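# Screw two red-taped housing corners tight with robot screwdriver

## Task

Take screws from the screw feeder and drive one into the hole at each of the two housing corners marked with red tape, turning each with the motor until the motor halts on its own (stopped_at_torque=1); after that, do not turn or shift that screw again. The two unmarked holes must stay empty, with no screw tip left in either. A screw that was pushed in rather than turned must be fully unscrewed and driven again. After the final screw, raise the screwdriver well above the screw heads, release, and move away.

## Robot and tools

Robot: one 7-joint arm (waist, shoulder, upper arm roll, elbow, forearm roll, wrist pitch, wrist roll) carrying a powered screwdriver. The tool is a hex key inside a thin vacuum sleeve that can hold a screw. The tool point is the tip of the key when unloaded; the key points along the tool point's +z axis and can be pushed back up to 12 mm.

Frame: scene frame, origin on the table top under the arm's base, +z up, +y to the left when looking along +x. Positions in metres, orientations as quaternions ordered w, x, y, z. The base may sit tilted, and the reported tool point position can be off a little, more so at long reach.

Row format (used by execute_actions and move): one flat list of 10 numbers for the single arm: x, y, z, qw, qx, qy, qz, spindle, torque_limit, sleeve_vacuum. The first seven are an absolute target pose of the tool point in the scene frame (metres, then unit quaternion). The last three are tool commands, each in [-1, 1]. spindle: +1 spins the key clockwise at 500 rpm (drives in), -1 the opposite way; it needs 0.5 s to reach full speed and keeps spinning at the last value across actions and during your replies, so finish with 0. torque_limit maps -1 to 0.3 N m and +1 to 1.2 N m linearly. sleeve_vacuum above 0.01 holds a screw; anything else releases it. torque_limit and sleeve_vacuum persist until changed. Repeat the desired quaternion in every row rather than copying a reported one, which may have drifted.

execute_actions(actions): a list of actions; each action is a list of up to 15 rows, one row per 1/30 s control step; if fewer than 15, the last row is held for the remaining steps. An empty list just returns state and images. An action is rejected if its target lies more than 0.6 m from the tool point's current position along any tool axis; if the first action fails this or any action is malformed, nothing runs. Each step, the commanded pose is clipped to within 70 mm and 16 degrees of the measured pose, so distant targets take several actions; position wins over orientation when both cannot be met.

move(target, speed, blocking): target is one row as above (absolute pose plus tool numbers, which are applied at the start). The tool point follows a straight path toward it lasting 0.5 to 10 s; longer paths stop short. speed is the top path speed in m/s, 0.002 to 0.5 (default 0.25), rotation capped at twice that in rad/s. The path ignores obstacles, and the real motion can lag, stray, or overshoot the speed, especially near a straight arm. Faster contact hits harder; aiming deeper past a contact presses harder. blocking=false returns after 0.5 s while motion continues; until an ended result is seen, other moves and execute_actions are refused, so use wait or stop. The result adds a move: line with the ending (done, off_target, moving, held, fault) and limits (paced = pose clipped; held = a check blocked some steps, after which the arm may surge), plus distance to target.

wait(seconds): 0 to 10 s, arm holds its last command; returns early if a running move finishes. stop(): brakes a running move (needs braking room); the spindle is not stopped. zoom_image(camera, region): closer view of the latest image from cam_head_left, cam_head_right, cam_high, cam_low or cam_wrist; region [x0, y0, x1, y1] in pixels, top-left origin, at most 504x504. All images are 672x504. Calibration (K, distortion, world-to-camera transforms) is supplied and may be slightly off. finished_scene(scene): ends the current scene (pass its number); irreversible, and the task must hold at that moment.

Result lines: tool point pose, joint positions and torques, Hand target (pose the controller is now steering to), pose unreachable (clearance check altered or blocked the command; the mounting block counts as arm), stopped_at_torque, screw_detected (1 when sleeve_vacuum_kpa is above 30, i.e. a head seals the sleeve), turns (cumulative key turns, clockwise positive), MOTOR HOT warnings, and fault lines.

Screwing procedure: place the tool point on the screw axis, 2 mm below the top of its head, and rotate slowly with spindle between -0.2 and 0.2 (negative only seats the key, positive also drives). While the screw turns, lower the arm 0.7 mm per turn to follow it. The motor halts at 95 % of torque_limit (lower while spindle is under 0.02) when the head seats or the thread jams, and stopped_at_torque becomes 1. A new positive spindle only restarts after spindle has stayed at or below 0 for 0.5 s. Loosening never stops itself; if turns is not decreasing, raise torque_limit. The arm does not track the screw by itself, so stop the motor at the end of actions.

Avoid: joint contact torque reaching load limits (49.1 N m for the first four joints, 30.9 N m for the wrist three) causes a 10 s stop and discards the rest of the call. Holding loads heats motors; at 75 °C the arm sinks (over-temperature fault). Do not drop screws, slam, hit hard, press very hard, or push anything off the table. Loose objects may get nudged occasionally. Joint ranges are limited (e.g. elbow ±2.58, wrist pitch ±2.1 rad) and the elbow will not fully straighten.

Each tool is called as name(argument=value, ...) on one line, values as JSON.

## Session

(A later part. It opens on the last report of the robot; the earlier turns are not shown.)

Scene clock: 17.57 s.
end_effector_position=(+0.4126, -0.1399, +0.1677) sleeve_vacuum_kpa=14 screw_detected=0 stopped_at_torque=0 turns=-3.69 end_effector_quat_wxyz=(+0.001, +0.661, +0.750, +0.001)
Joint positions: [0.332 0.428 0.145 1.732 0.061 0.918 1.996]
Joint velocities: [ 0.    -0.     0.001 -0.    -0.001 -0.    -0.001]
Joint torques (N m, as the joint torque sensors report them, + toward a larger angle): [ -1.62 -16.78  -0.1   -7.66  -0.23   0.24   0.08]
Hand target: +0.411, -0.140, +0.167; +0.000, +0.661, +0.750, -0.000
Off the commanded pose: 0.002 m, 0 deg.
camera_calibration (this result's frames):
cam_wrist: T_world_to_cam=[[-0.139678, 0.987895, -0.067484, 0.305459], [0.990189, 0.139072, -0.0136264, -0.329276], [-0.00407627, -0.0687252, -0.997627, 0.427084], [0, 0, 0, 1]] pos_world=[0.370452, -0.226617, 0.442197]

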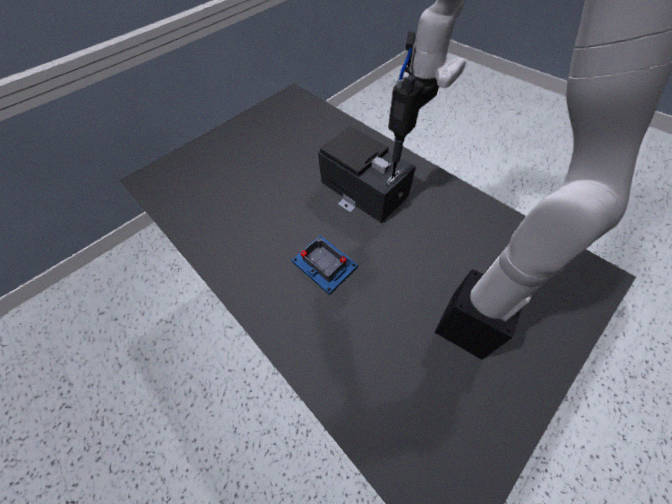

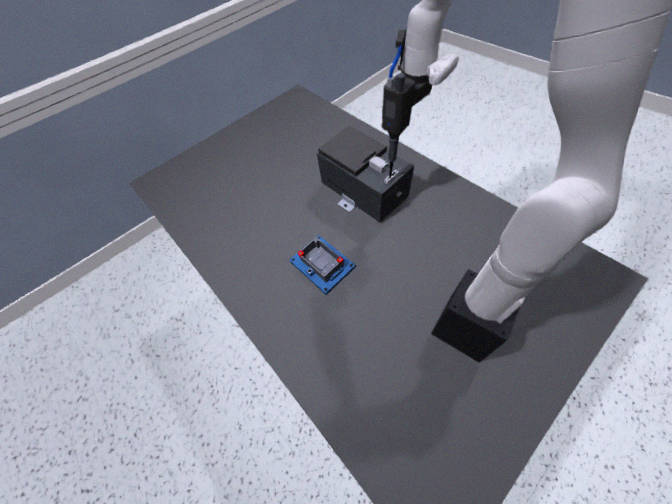

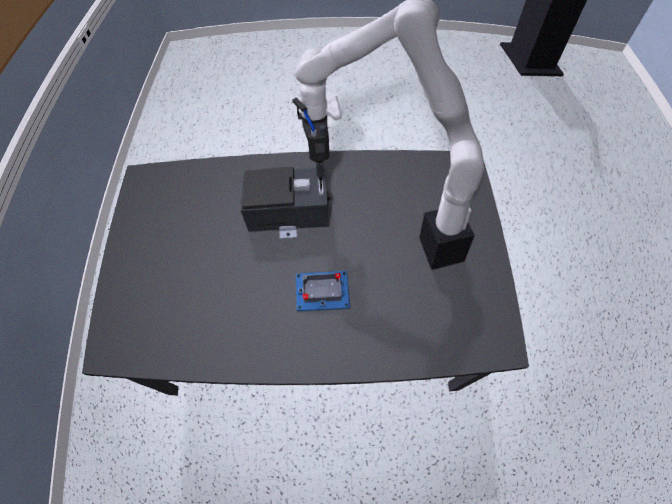

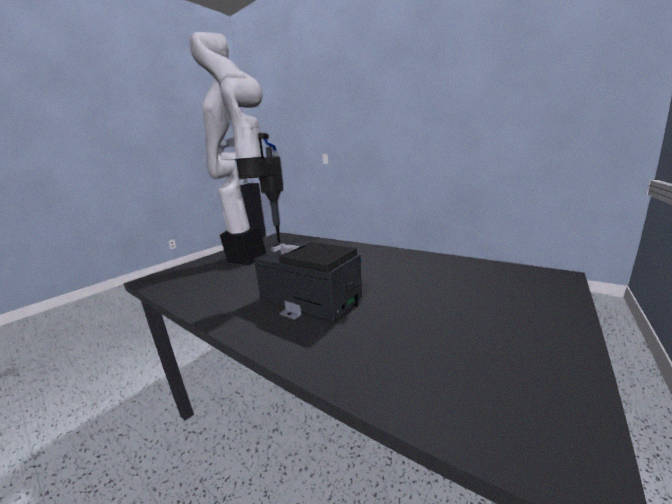

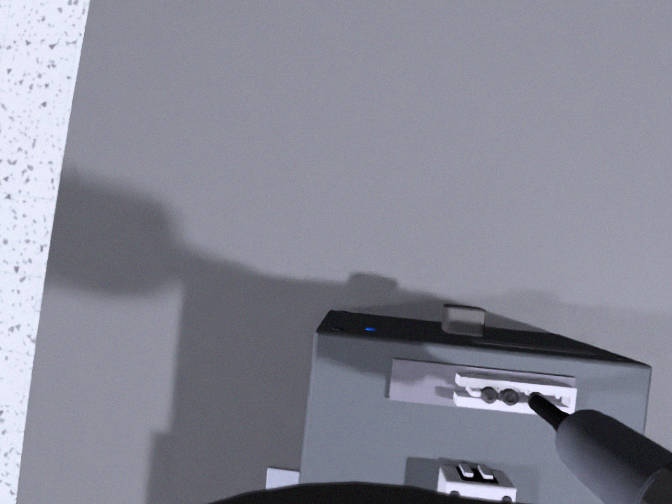

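Too far +x. Retry.

execute_actions(actions=[[[0.4105,-0.1397,0.172,0,0.661,0.75,0,0,0,0]],[[0.4105,-0.1397,0.170,0,0.661,0.75,0,-0.15,0,0]],[[0.4105,-0.1397,0.168,0,0.661,0.75,0,-0.15,0,1]],[[0.4105,-0.1397,0.167,0,0.661,0.75,0,-0.15,0,1]],[[0.4105,-0.1397,0.167,0,0.661,0.75,0,0,0,1]]])

zoom_image(camera="cam_wrist", region=[480,350,580,425])

Scene clock: 22.23 s.
end_effector_position=(+0.4115, -0.1397, +0.1681) sleeve_vacuum_kpa=14 screw_detected=0 stopped_at_torque=0 turns=-5.54 end_effector_quat_wxyz=(+0.001, +0.661, +0.750, +0.001)
Joint positions: [0.331 0.425 0.145 1.735 0.061 0.918 1.996]
Joint velocities: [-0.    -0.     0.    -0.    -0.    -0.     0.001]
Joint torques (N m, as the joint torque sensors report them, + toward a larger angle): [ -1.62 -16.8   -0.27  -7.6   -0.46   0.13  -0.02]
Hand target: +0.410, -0.140, +0.167; +0.000, +0.661, +0.750, -0.000
Off the commanded pose: 0.002 m, 0 deg.
camera_calibration (this result's frames):
cam_wrist: T_world_to_cam=[[-0.139684, 0.987895, -0.0674644, 0.305155], [0.990187, 0.139066, -0.0137948, -0.328215], [-0.00424579, -0.0687293, -0.997626, 0.427583], [0, 0, 0, 1]] pos_world=[0.369435, -0.22643, 0.442627]

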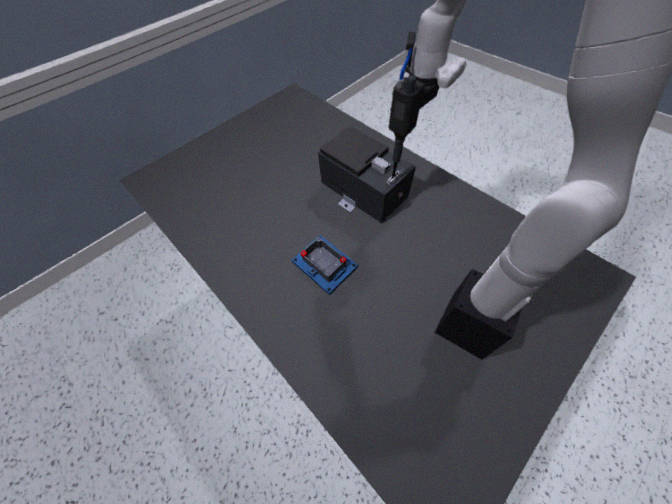

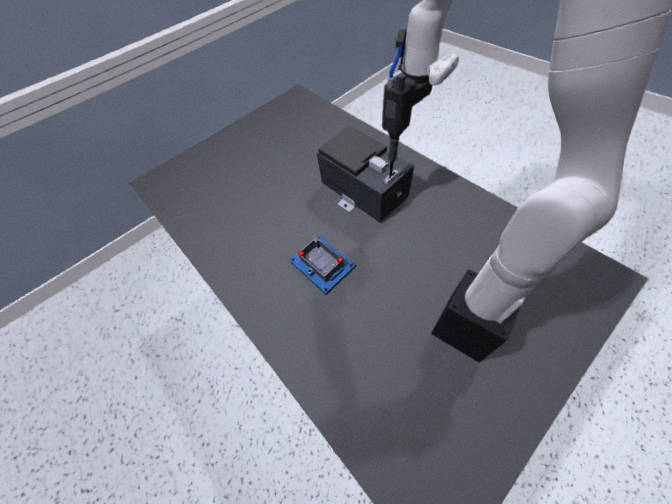

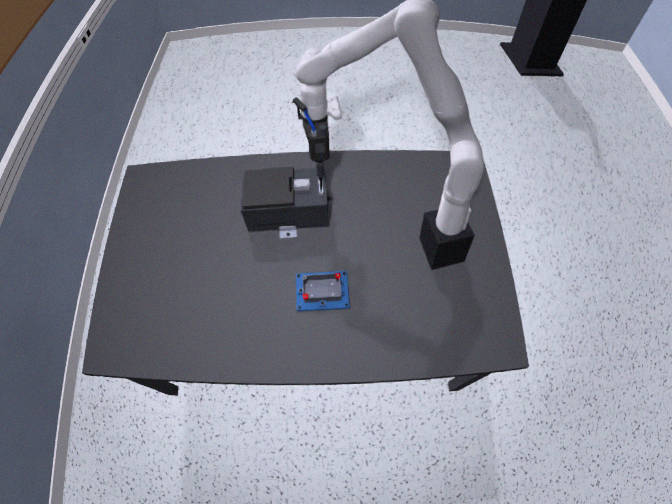

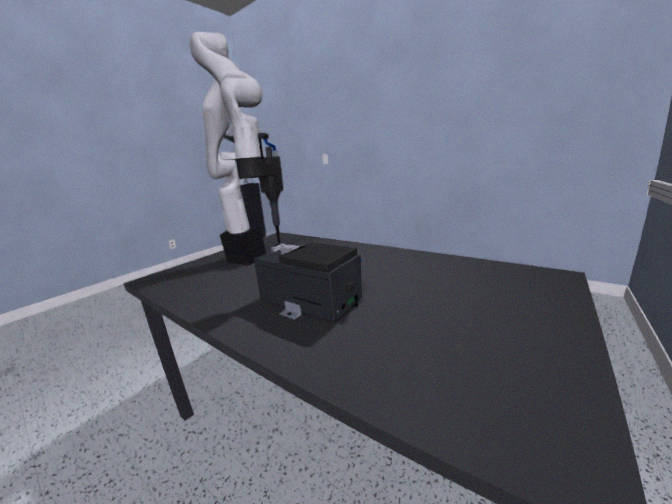

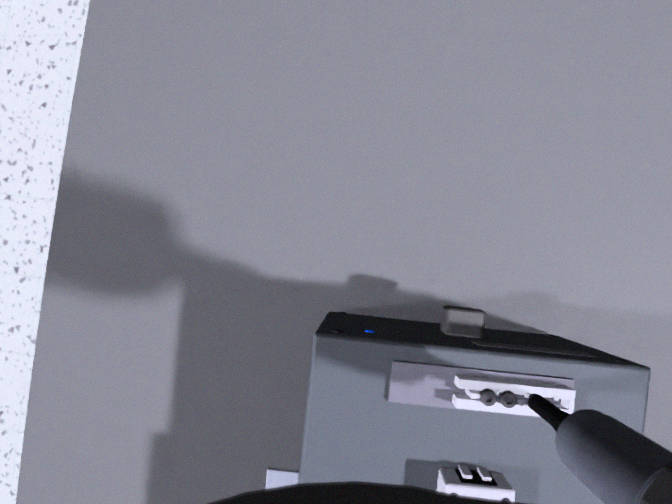

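Region (480, 350, 580, 425) of cam_wrist's 672x504 image, scaled by 5.040; it fills the top 378 rows of this view, and the rest is white.

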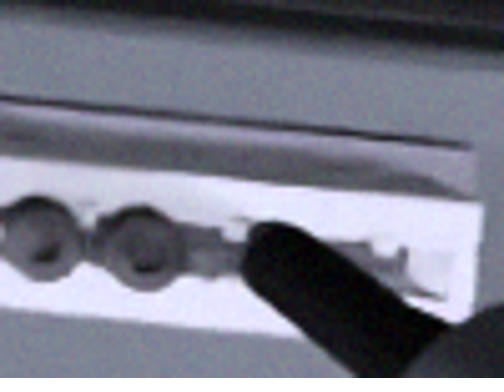

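execute_actions(actions=[[[0.4105,-0.1397,0.169,0,0.661,0.75,0,0,0,0]],[[0.4105,-0.1397,0.185,0,0.661,0.75,0,0,0,0]],[[0.4105,-0.1397,0.19,0,0.661,0.75,0,0,0,0]]])

zoom_image(camera="cam_wrist", region=[480,350,580,425])

Scene clock: 24.13 s.
end_effector_position=(+0.4105, -0.1397, +0.1900) sleeve_vacuum_kpa=0 screw_detected=0 stopped_at_torque=0 turns=-5.54 end_effector_quat_wxyz=(+0.000, +0.661, +0.750, -0.000)
Joint positions: [0.324 0.395 0.147 1.702 0.063 0.984 1.994]
Joint velocities: [-0.002 -0.    -0.    -0.001 -0.    -0.     0.001]
Joint torques (N m, as the joint torque sensors report them, + toward a larger angle): [ -1.85 -18.24  -0.41  -8.69  -0.51   0.44   0.08]
Hand target: +0.410, -0.140, +0.190; +0.000, +0.661, +0.750, -0.000
Off the commanded pose: 0.000 m, 0 deg.
camera_calibration (this result's frames):
cam_wrist: T_world_to_cam=[[-0.139907, 0.9879, -0.0669299, 0.306503], [0.99014, 0.139105, -0.0165213, -0.326324], [-0.00701108, -0.0685814, -0.997621, 0.45055], [0, 0, 0, 1]] pos_world=[0.369147, -0.226502, 0.464601]

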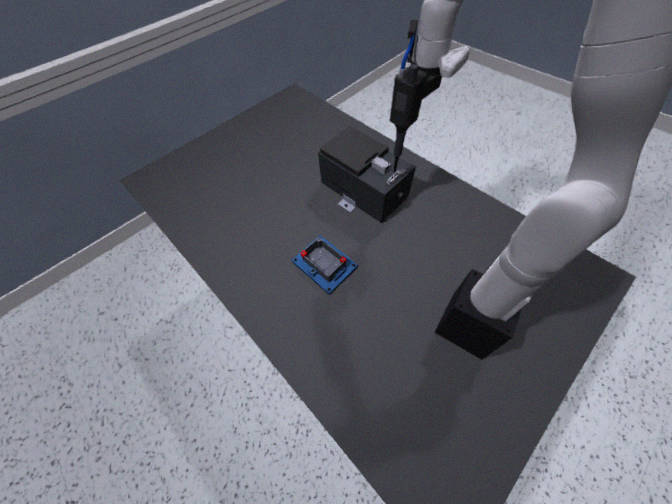

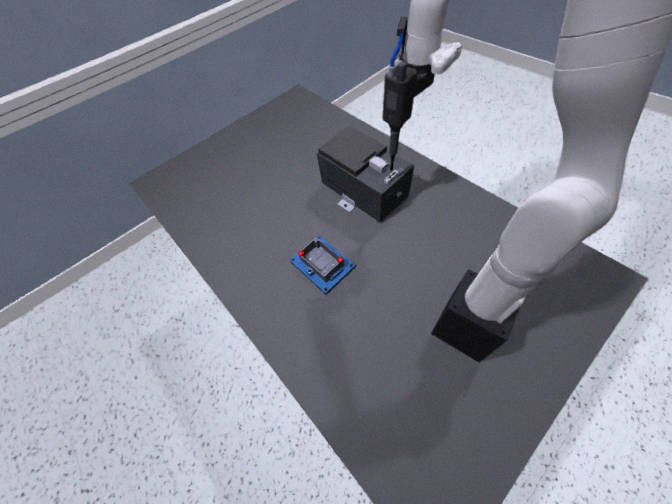

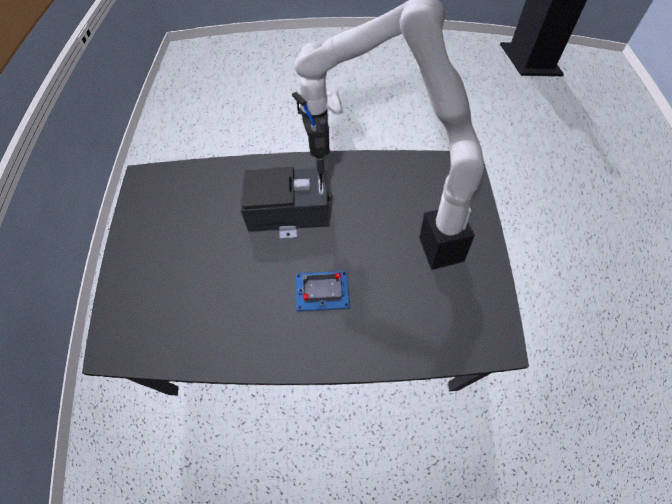

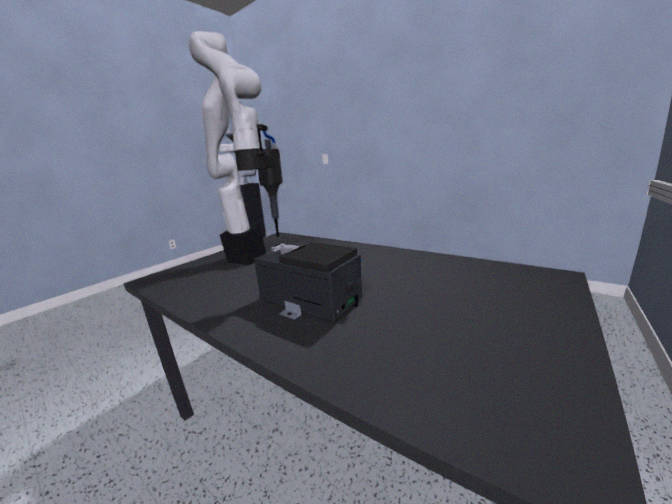

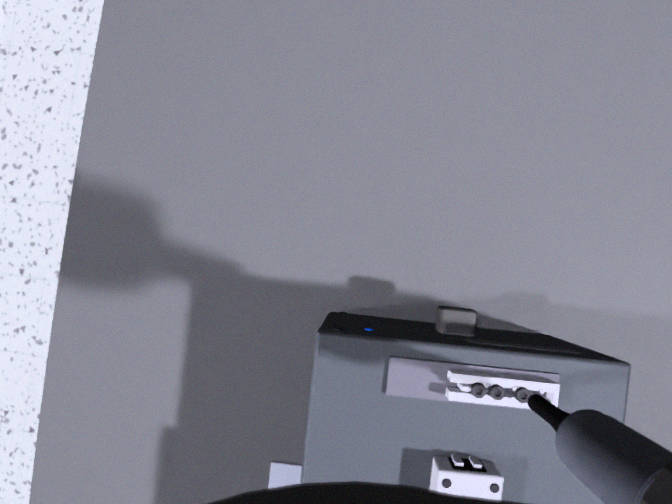

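Region (480, 350, 580, 425) of cam_wrist's 672x504 image, scaled by 5.040; it fills the top 378 rows of this view, and the rest is white.

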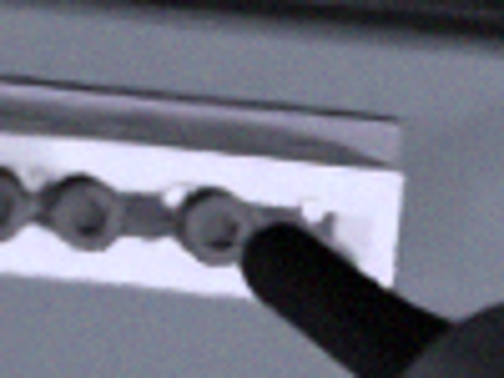

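execute_actions(actions=[[[0.411,-0.1394,0.175,0,0.661,0.75,0,0,0,0]],[[0.411,-0.1394,0.171,0,0.661,0.75,0,0,0,1]],[[0.411,-0.1394,0.1695,0,0.661,0.75,0,-0.15,0,1]],[[0.411,-0.1394,0.168,0,0.661,0.75,0,-0.15,0,1]],[[0.4105,-0.1394,0.167,0,0.661,0.75,0,-0.15,0,1]],[[0.410,-0.1394,0.167,0,0.661,0.75,0,0,0,1]]])

Scene clock: 27.60 s.
end_effector_position=(+0.4114, -0.1393, +0.1682) sleeve_vacuum_kpa=14 screw_detected=0 stopped_at_torque=0 turns=-7.39 end_effector_quat_wxyz=(+0.001, +0.661, +0.750, +0.001)
Joint positions: [0.33  0.424 0.146 1.736 0.06  0.917 1.996]
Joint velocities: [ 0.    -0.     0.001 -0.    -0.    -0.     0.   ]
Joint torques (N m, as the joint torque sensors report them, + toward a larger angle): [ -1.5  -16.75   0.11  -7.48  -0.37   0.34   0.08]
Hand target: +0.410, -0.139, +0.167; +0.000, +0.661, +0.750, -0.000
Off the commanded pose: 0.002 m, 0 deg.
camera_calibration (this result's frames):
cam_wrist: T_world_to_cam=[[-0.139695, 0.98789, -0.0675139, 0.304758], [0.990188, 0.139122, -0.0131336, -0.328224], [-0.00358184, -0.0686862, -0.997632, 0.427433], [0, 0, 0, 1]] pos_world=[0.369107, -0.226045, 0.442686]

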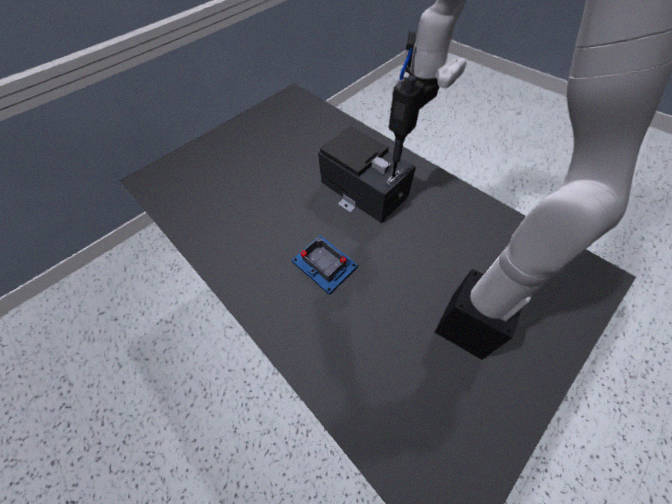

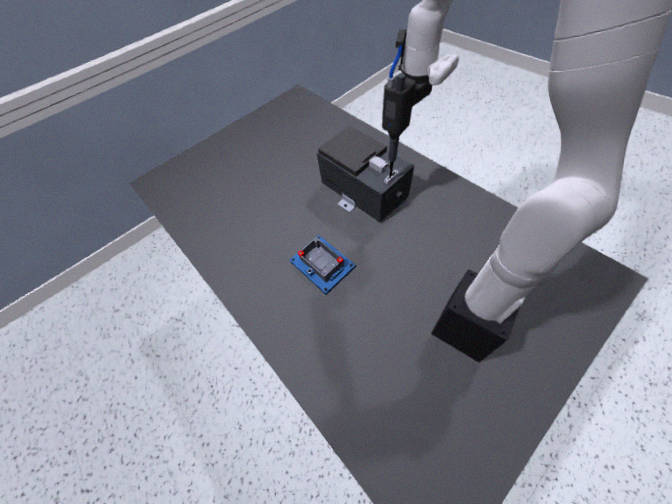

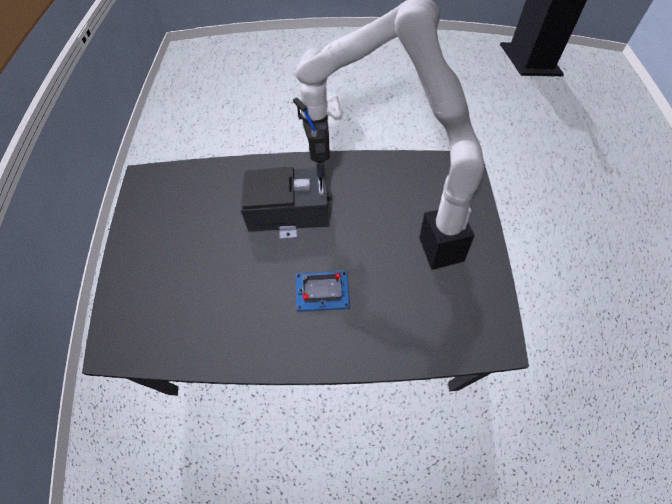

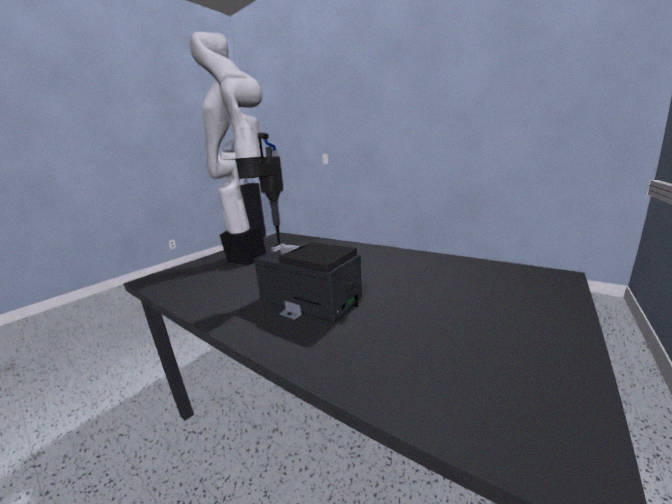

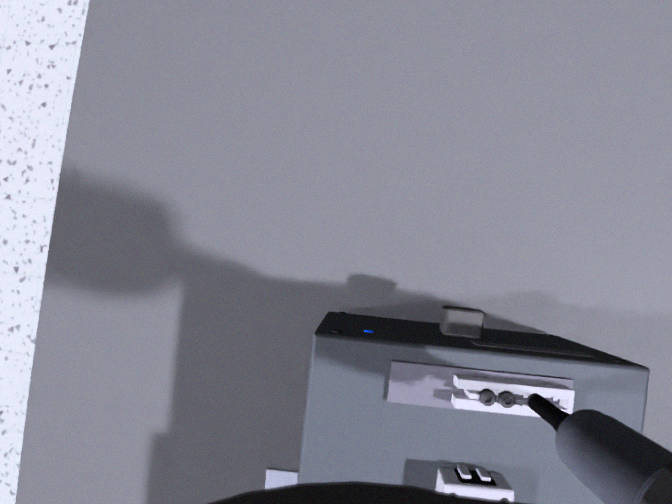

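execute_actions(actions=[[[0.410,-0.1394,0.165,0,0.661,0.75,0,-0.1,0,1]],[[0.4095,-0.139,0.164,0,0.661,0.75,0,-0.1,0,1]],[[0.409,-0.139,0.164,0,0.661,0.75,0,-0.1,0,1]],[[0.409,-0.139,0.164,0,0.661,0.75,0,0,0,1]]])

zoom_image(camera="cam_wrist", region=[480,350,580,425])

Scene clock: 30.07 s.
end_effector_position=(+0.4104, -0.1390, +0.1655) sleeve_vacuum_kpa=14 screw_detected=0 stopped_at_torque=0 turns=-8.63 end_effector_quat_wxyz=(+0.001, +0.661, +0.750, +0.001)
Joint positions: [0.33  0.426 0.147 1.744 0.06  0.907 1.996]
Joint velocities: [-0.     0.     0.001  0.001 -0.001 -0.     0.002]
Joint torques (N m, as the joint torque sensors report them, + toward a larger angle): [ -1.62 -16.19   0.01  -7.28  -0.29   0.08  -0.01]
Hand target: +0.409, -0.139, +0.164; +0.000, +0.661, +0.750, -0.000
Off the commanded pose: 0.002 m, 0 deg.
camera_calibration (this result's frames):
cam_wrist: T_world_to_cam=[[-0.139579, 0.987895, -0.067679, 0.304132], [0.990206, 0.139029, -0.0127983, -0.32742], [-0.0032341, -0.0688025, -0.997625, 0.424631], [0, 0, 0, 1]] pos_world=[0.368037, -0.225715, 0.440015]

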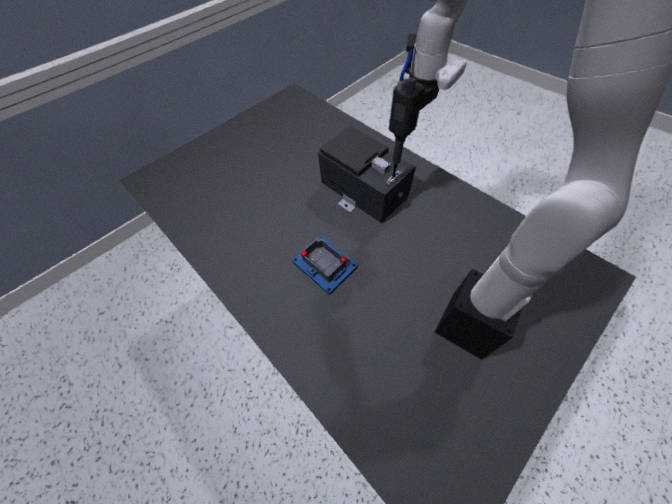

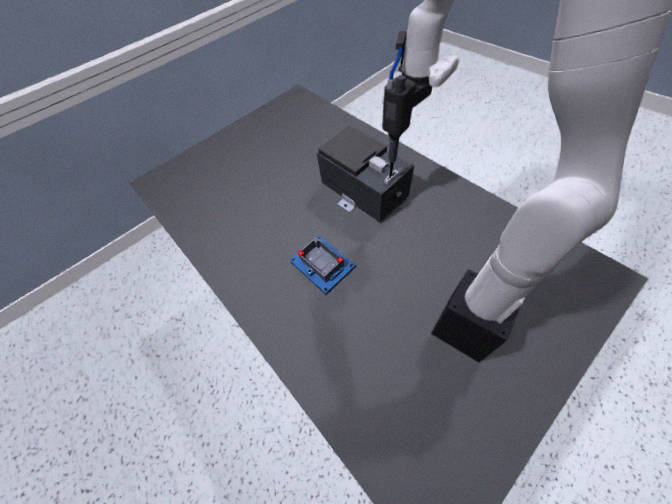

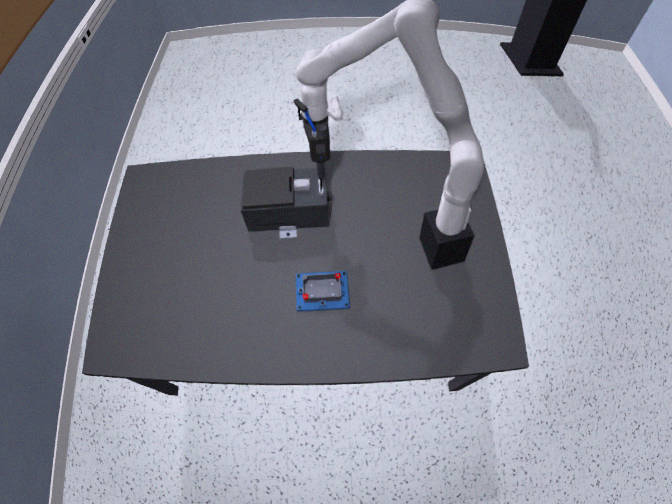

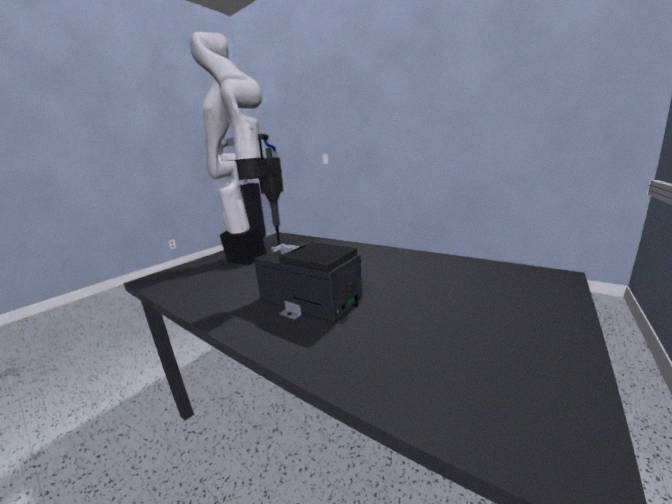

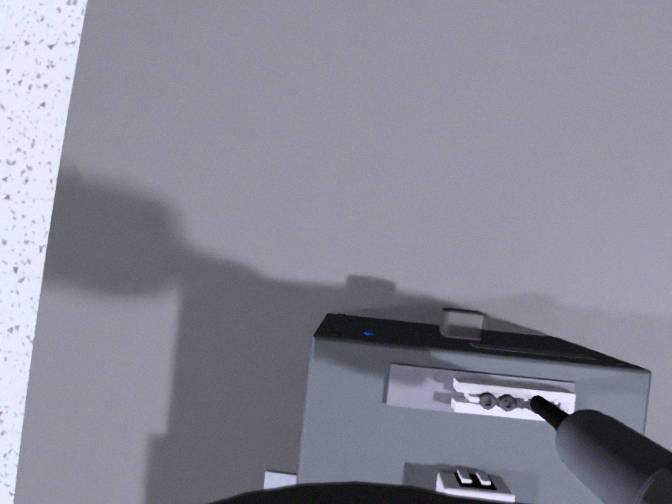

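Region (480, 350, 580, 425) of cam_wrist's 672x504 image, scaled by 5.040; it fills the top 378 rows of this view, and the rest is white.

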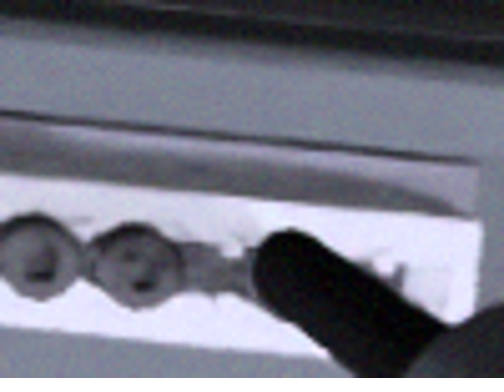

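execute_actions(actions=[[[0.4095,-0.140,0.167,0,0.661,0.75,0,-0.1,0,1]],[[0.410,-0.1403,0.167,0,0.661,0.75,0,-0.1,0,1]],[[0.4105,-0.1403,0.167,0,0.661,0.75,0,-0.1,0,1]],[[0.4105,-0.1403,0.167,0,0.661,0.75,0,0,0,1]]])

zoom_image(camera="cam_wrist", region=[480,350,580,425])

Scene clock: 32.63 s.
end_effector_position=(+0.4118, -0.1400, +0.1682) sleeve_vacuum_kpa=14 screw_detected=0 stopped_at_torque=0 turns=-9.87 end_effector_quat_wxyz=(+0.001, +0.661, +0.750, +0.001)
Joint positions: [0.33  0.426 0.148 1.734 0.059 0.918 1.999]
Joint velocities: [-0.  0.  0. -0.  0. -0.  0.]
Joint torques (N m, as the joint torque sensors report them, + toward a larger angle): [ -1.65 -16.99   0.08  -7.71  -0.21   0.33   0.12]
Hand target: +0.410, -0.140, +0.167; +0.000, +0.661, +0.750, -0.000
Off the commanded pose: 0.002 m, 0 deg.
camera_calibration (this result's frames):
cam_wrist: T_world_to_cam=[[-0.139868, 0.987886, -0.0672225, 0.305529], [0.990163, 0.139277, -0.0134103, -0.328404], [-0.00388529, -0.0684368, -0.997648, 0.427514], [0, 0, 0, 1]] pos_world=[0.369568, -0.226831, 0.442643]

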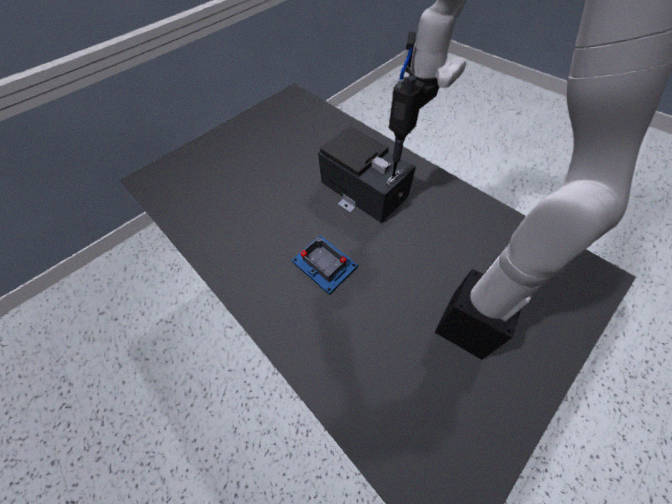

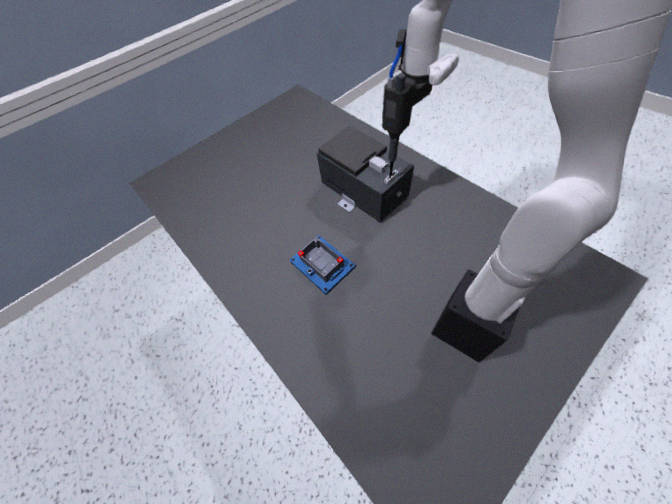

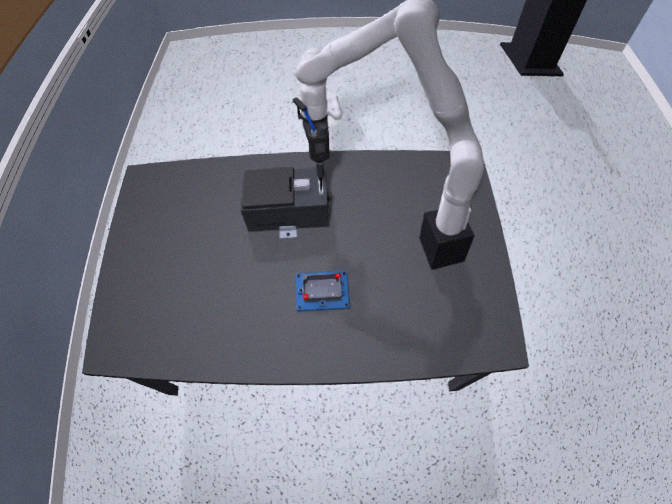

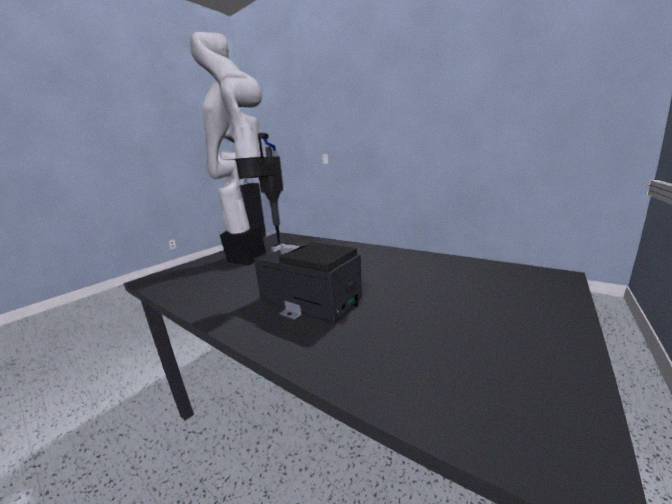

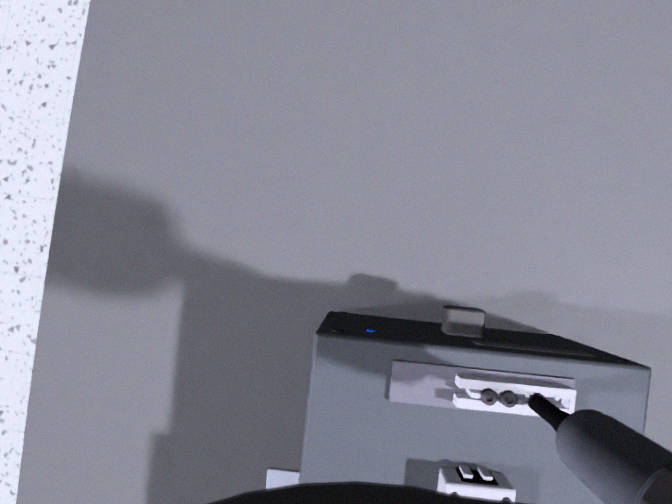

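Region (480, 350, 580, 425) of cam_wrist's 672x504 image, scaled by 5.040; it fills the top 378 rows of this view, and the rest is white.

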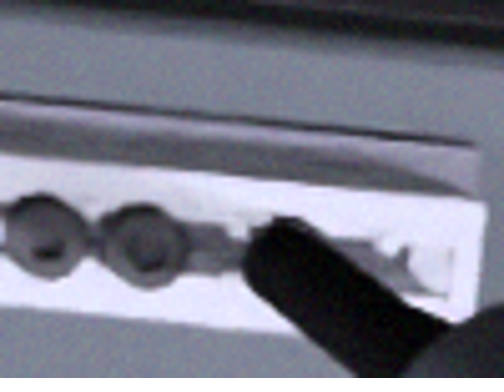

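execute_actions(actions=[[[0.4105,-0.1395,0.171,0,0.661,0.75,0,0,0,0]],[[0.4103,-0.1392,0.1695,0,0.661,0.75,0,-0.1,0,1]],[[0.410,-0.1392,0.168,0,0.661,0.75,0,-0.1,0,1]],[[0.4097,-0.1392,0.167,0,0.661,0.75,0,-0.1,0,1]],[[0.4097,-0.1392,0.167,0,0.661,0.75,0,0,0,1]]])

zoom_image(camera="cam_wrist", region=[480,350,580,425])

Scene clock: 35.57 s.
end_effector_position=(+0.4108, -0.1392, +0.1681) sleeve_vacuum_kpa=14 screw_detected=0 stopped_at_torque=0 turns=-11.11 end_effector_quat_wxyz=(+0.001, +0.661, +0.750, +0.001)
Joint positions: [0.328 0.424 0.149 1.738 0.059 0.916 1.997]
Joint velocities: [ 0.     0.     0.001 -0.    -0.    -0.     0.001]
Joint torques (N m, as the joint torque sensors report them, + toward a larger angle): [ -1.64 -16.79  -0.14  -7.76  -0.28   0.26   0.01]
Hand target: +0.410, -0.139, +0.167; +0.000, +0.661, +0.750, -0.000
Off the commanded pose: 0.002 m, 0 deg.
camera_calibration (this result's frames):
cam_wrist: T_world_to_cam=[[-0.139692, 0.987895, -0.0674504, 0.304532], [0.990186, 0.13908, -0.0137155, -0.327549], [-0.00416854, -0.0687044, -0.997628, 0.427594], [0, 0, 0, 1]] pos_world=[0.368658, -0.225913, 0.442628]

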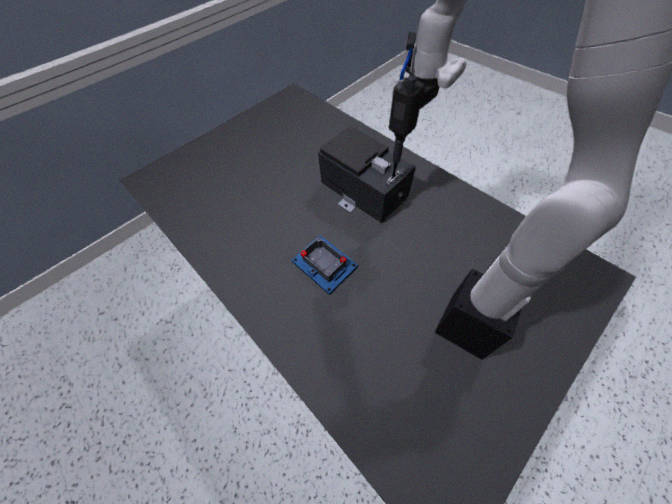

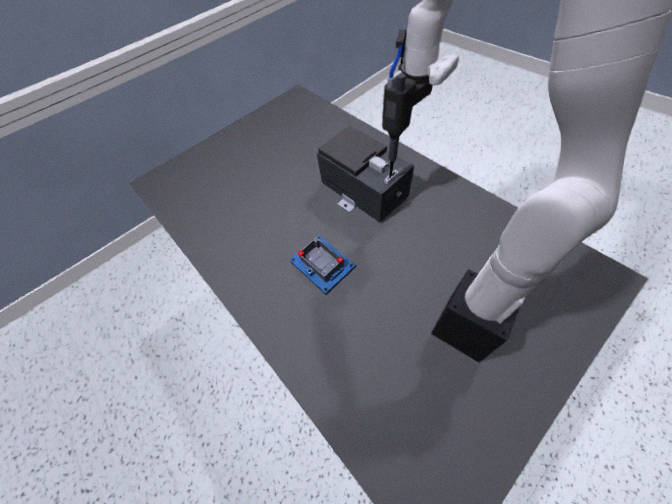

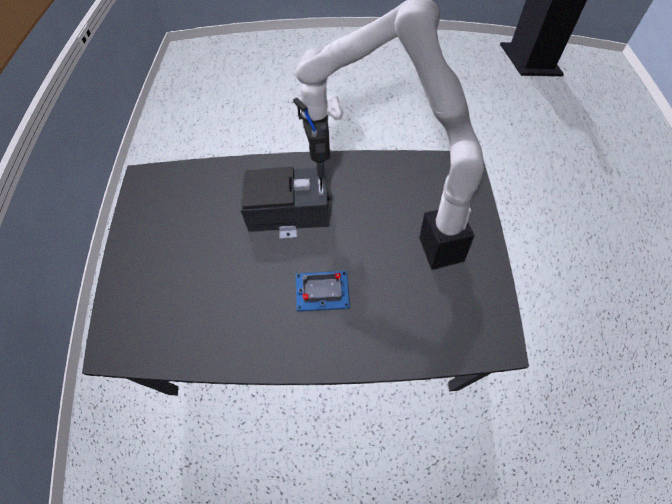

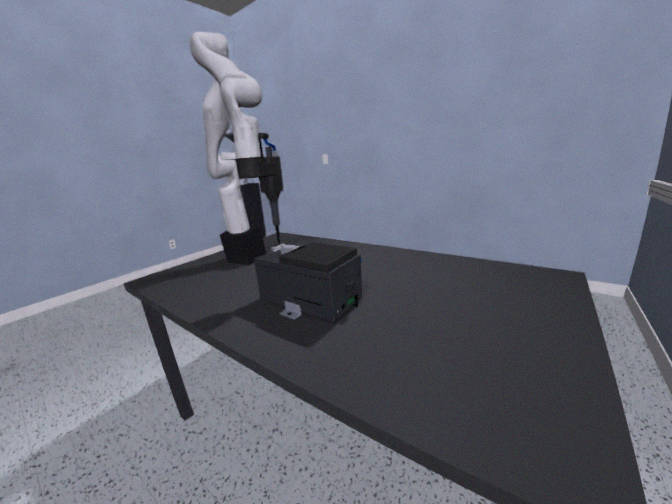

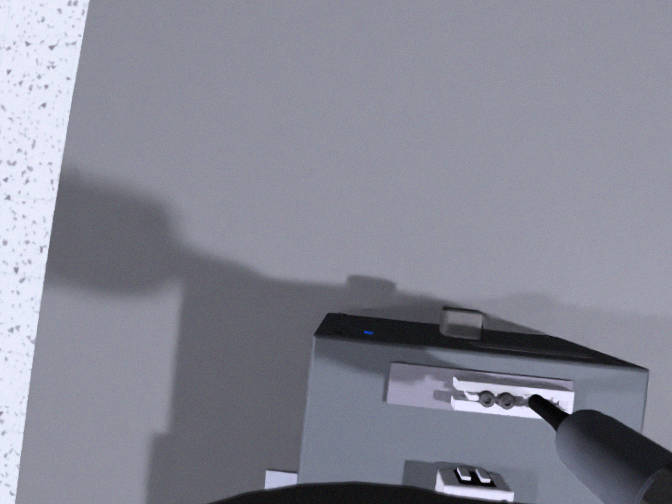

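Region (480, 350, 580, 425) of cam_wrist's 672x504 image, scaled by 5.040; it fills the top 378 rows of this view, and the rest is white.

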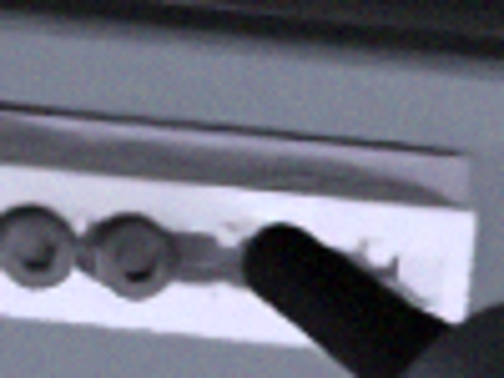

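execute_actions(actions=[[[0.4115,-0.1385,0.171,0,0.661,0.75,0,0,0,0]],[[0.4115,-0.1385,0.1695,0,0.661,0.75,0,-0.1,0,1]],[[0.4113,-0.1385,0.168,0,0.661,0.75,0,-0.1,0,1]],[[0.411,-0.1385,0.167,0,0.661,0.75,0,-0.1,0,1]],[[0.411,-0.1385,0.167,0,0.661,0.75,0,0,0,1]]])

zoom_image(camera="cam_wrist", region=[480,350,580,425])

Scene clock: 38.80 s.
end_effector_position=(+0.4117, -0.1384, +0.1672) sleeve_vacuum_kpa=35 screw_detected=1 stopped_at_torque=0 turns=-12.35 end_effector_quat_wxyz=(+0.001, +0.661, +0.750, +0.000)
Joint positions: [0.326 0.428 0.149 1.735 0.059 0.917 1.995]
Joint velocities: [-0.    -0.     0.    -0.001 -0.     0.    -0.   ]
Joint torques (N m, as the joint torque sensors report them, + toward a larger angle): [ -1.78 -18.08  -0.26  -8.02  -0.38   0.73   0.09]
Hand target: +0.411, -0.138, +0.167; +0.000, +0.661, +0.750, -0.000
Off the commanded pose: 0.001 m, 0 deg.
camera_calibration (this result's frames):
cam_wrist: T_world_to_cam=[[-0.139854, 0.987891, -0.0671747, 0.303906], [0.990156, 0.139144, -0.0151503, -0.328301], [-0.00561987, -0.0686323, -0.997626, 0.427341], [0, 0, 0, 1]] pos_world=[0.369973, -0.225215, 0.441768]

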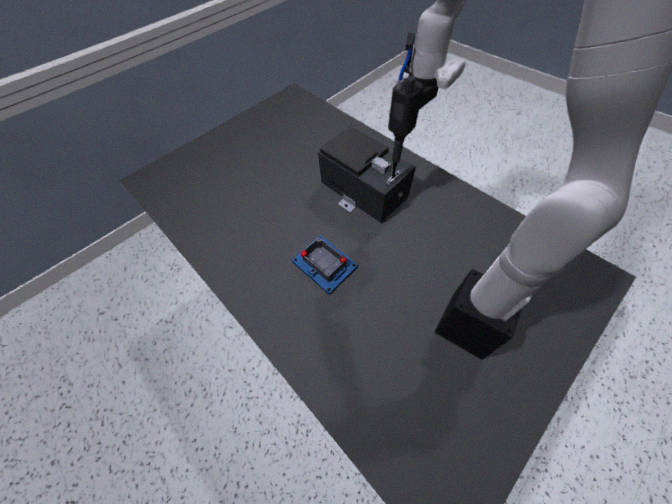

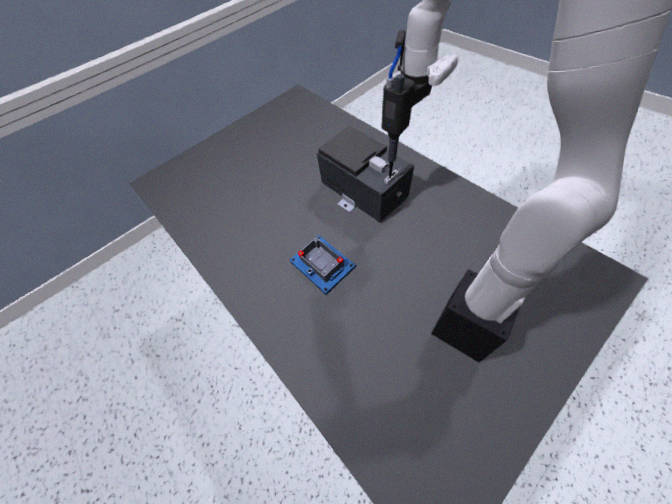

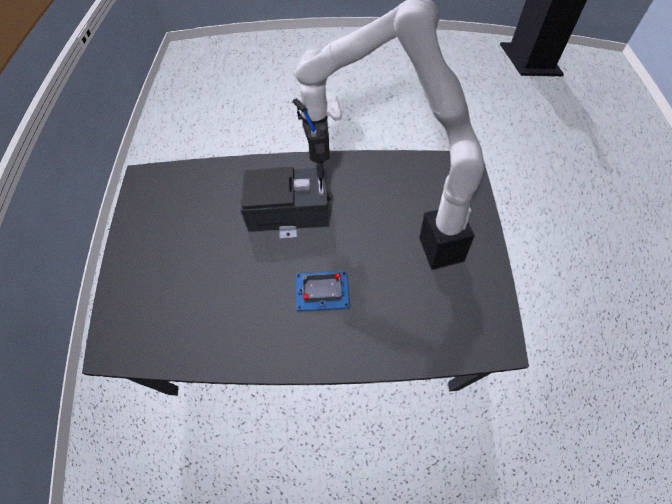

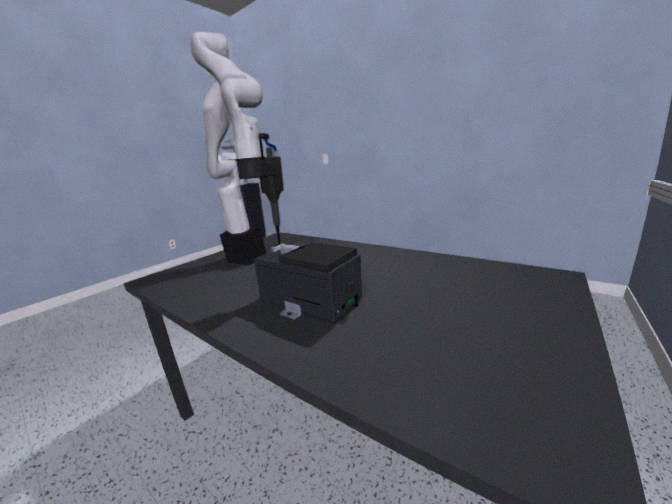

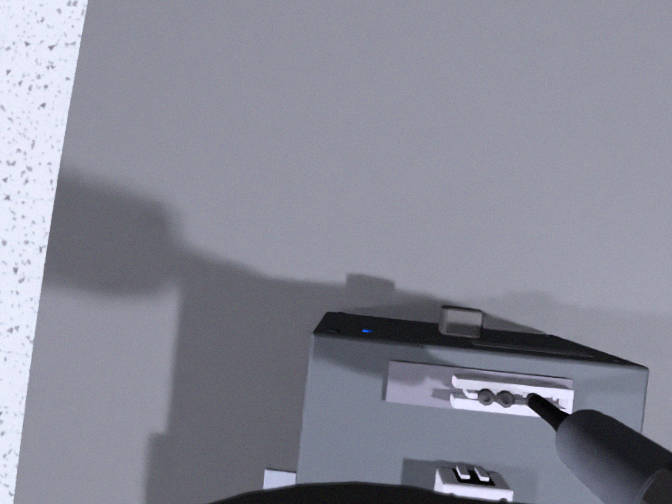

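Region (480, 350, 580, 425) of cam_wrist's 672x504 image, scaled by 5.040; it fills the top 378 rows of this view, and the rest is white.

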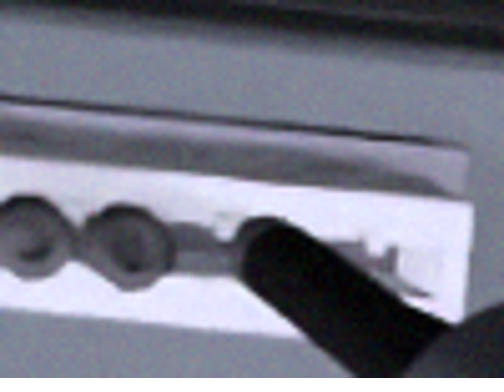

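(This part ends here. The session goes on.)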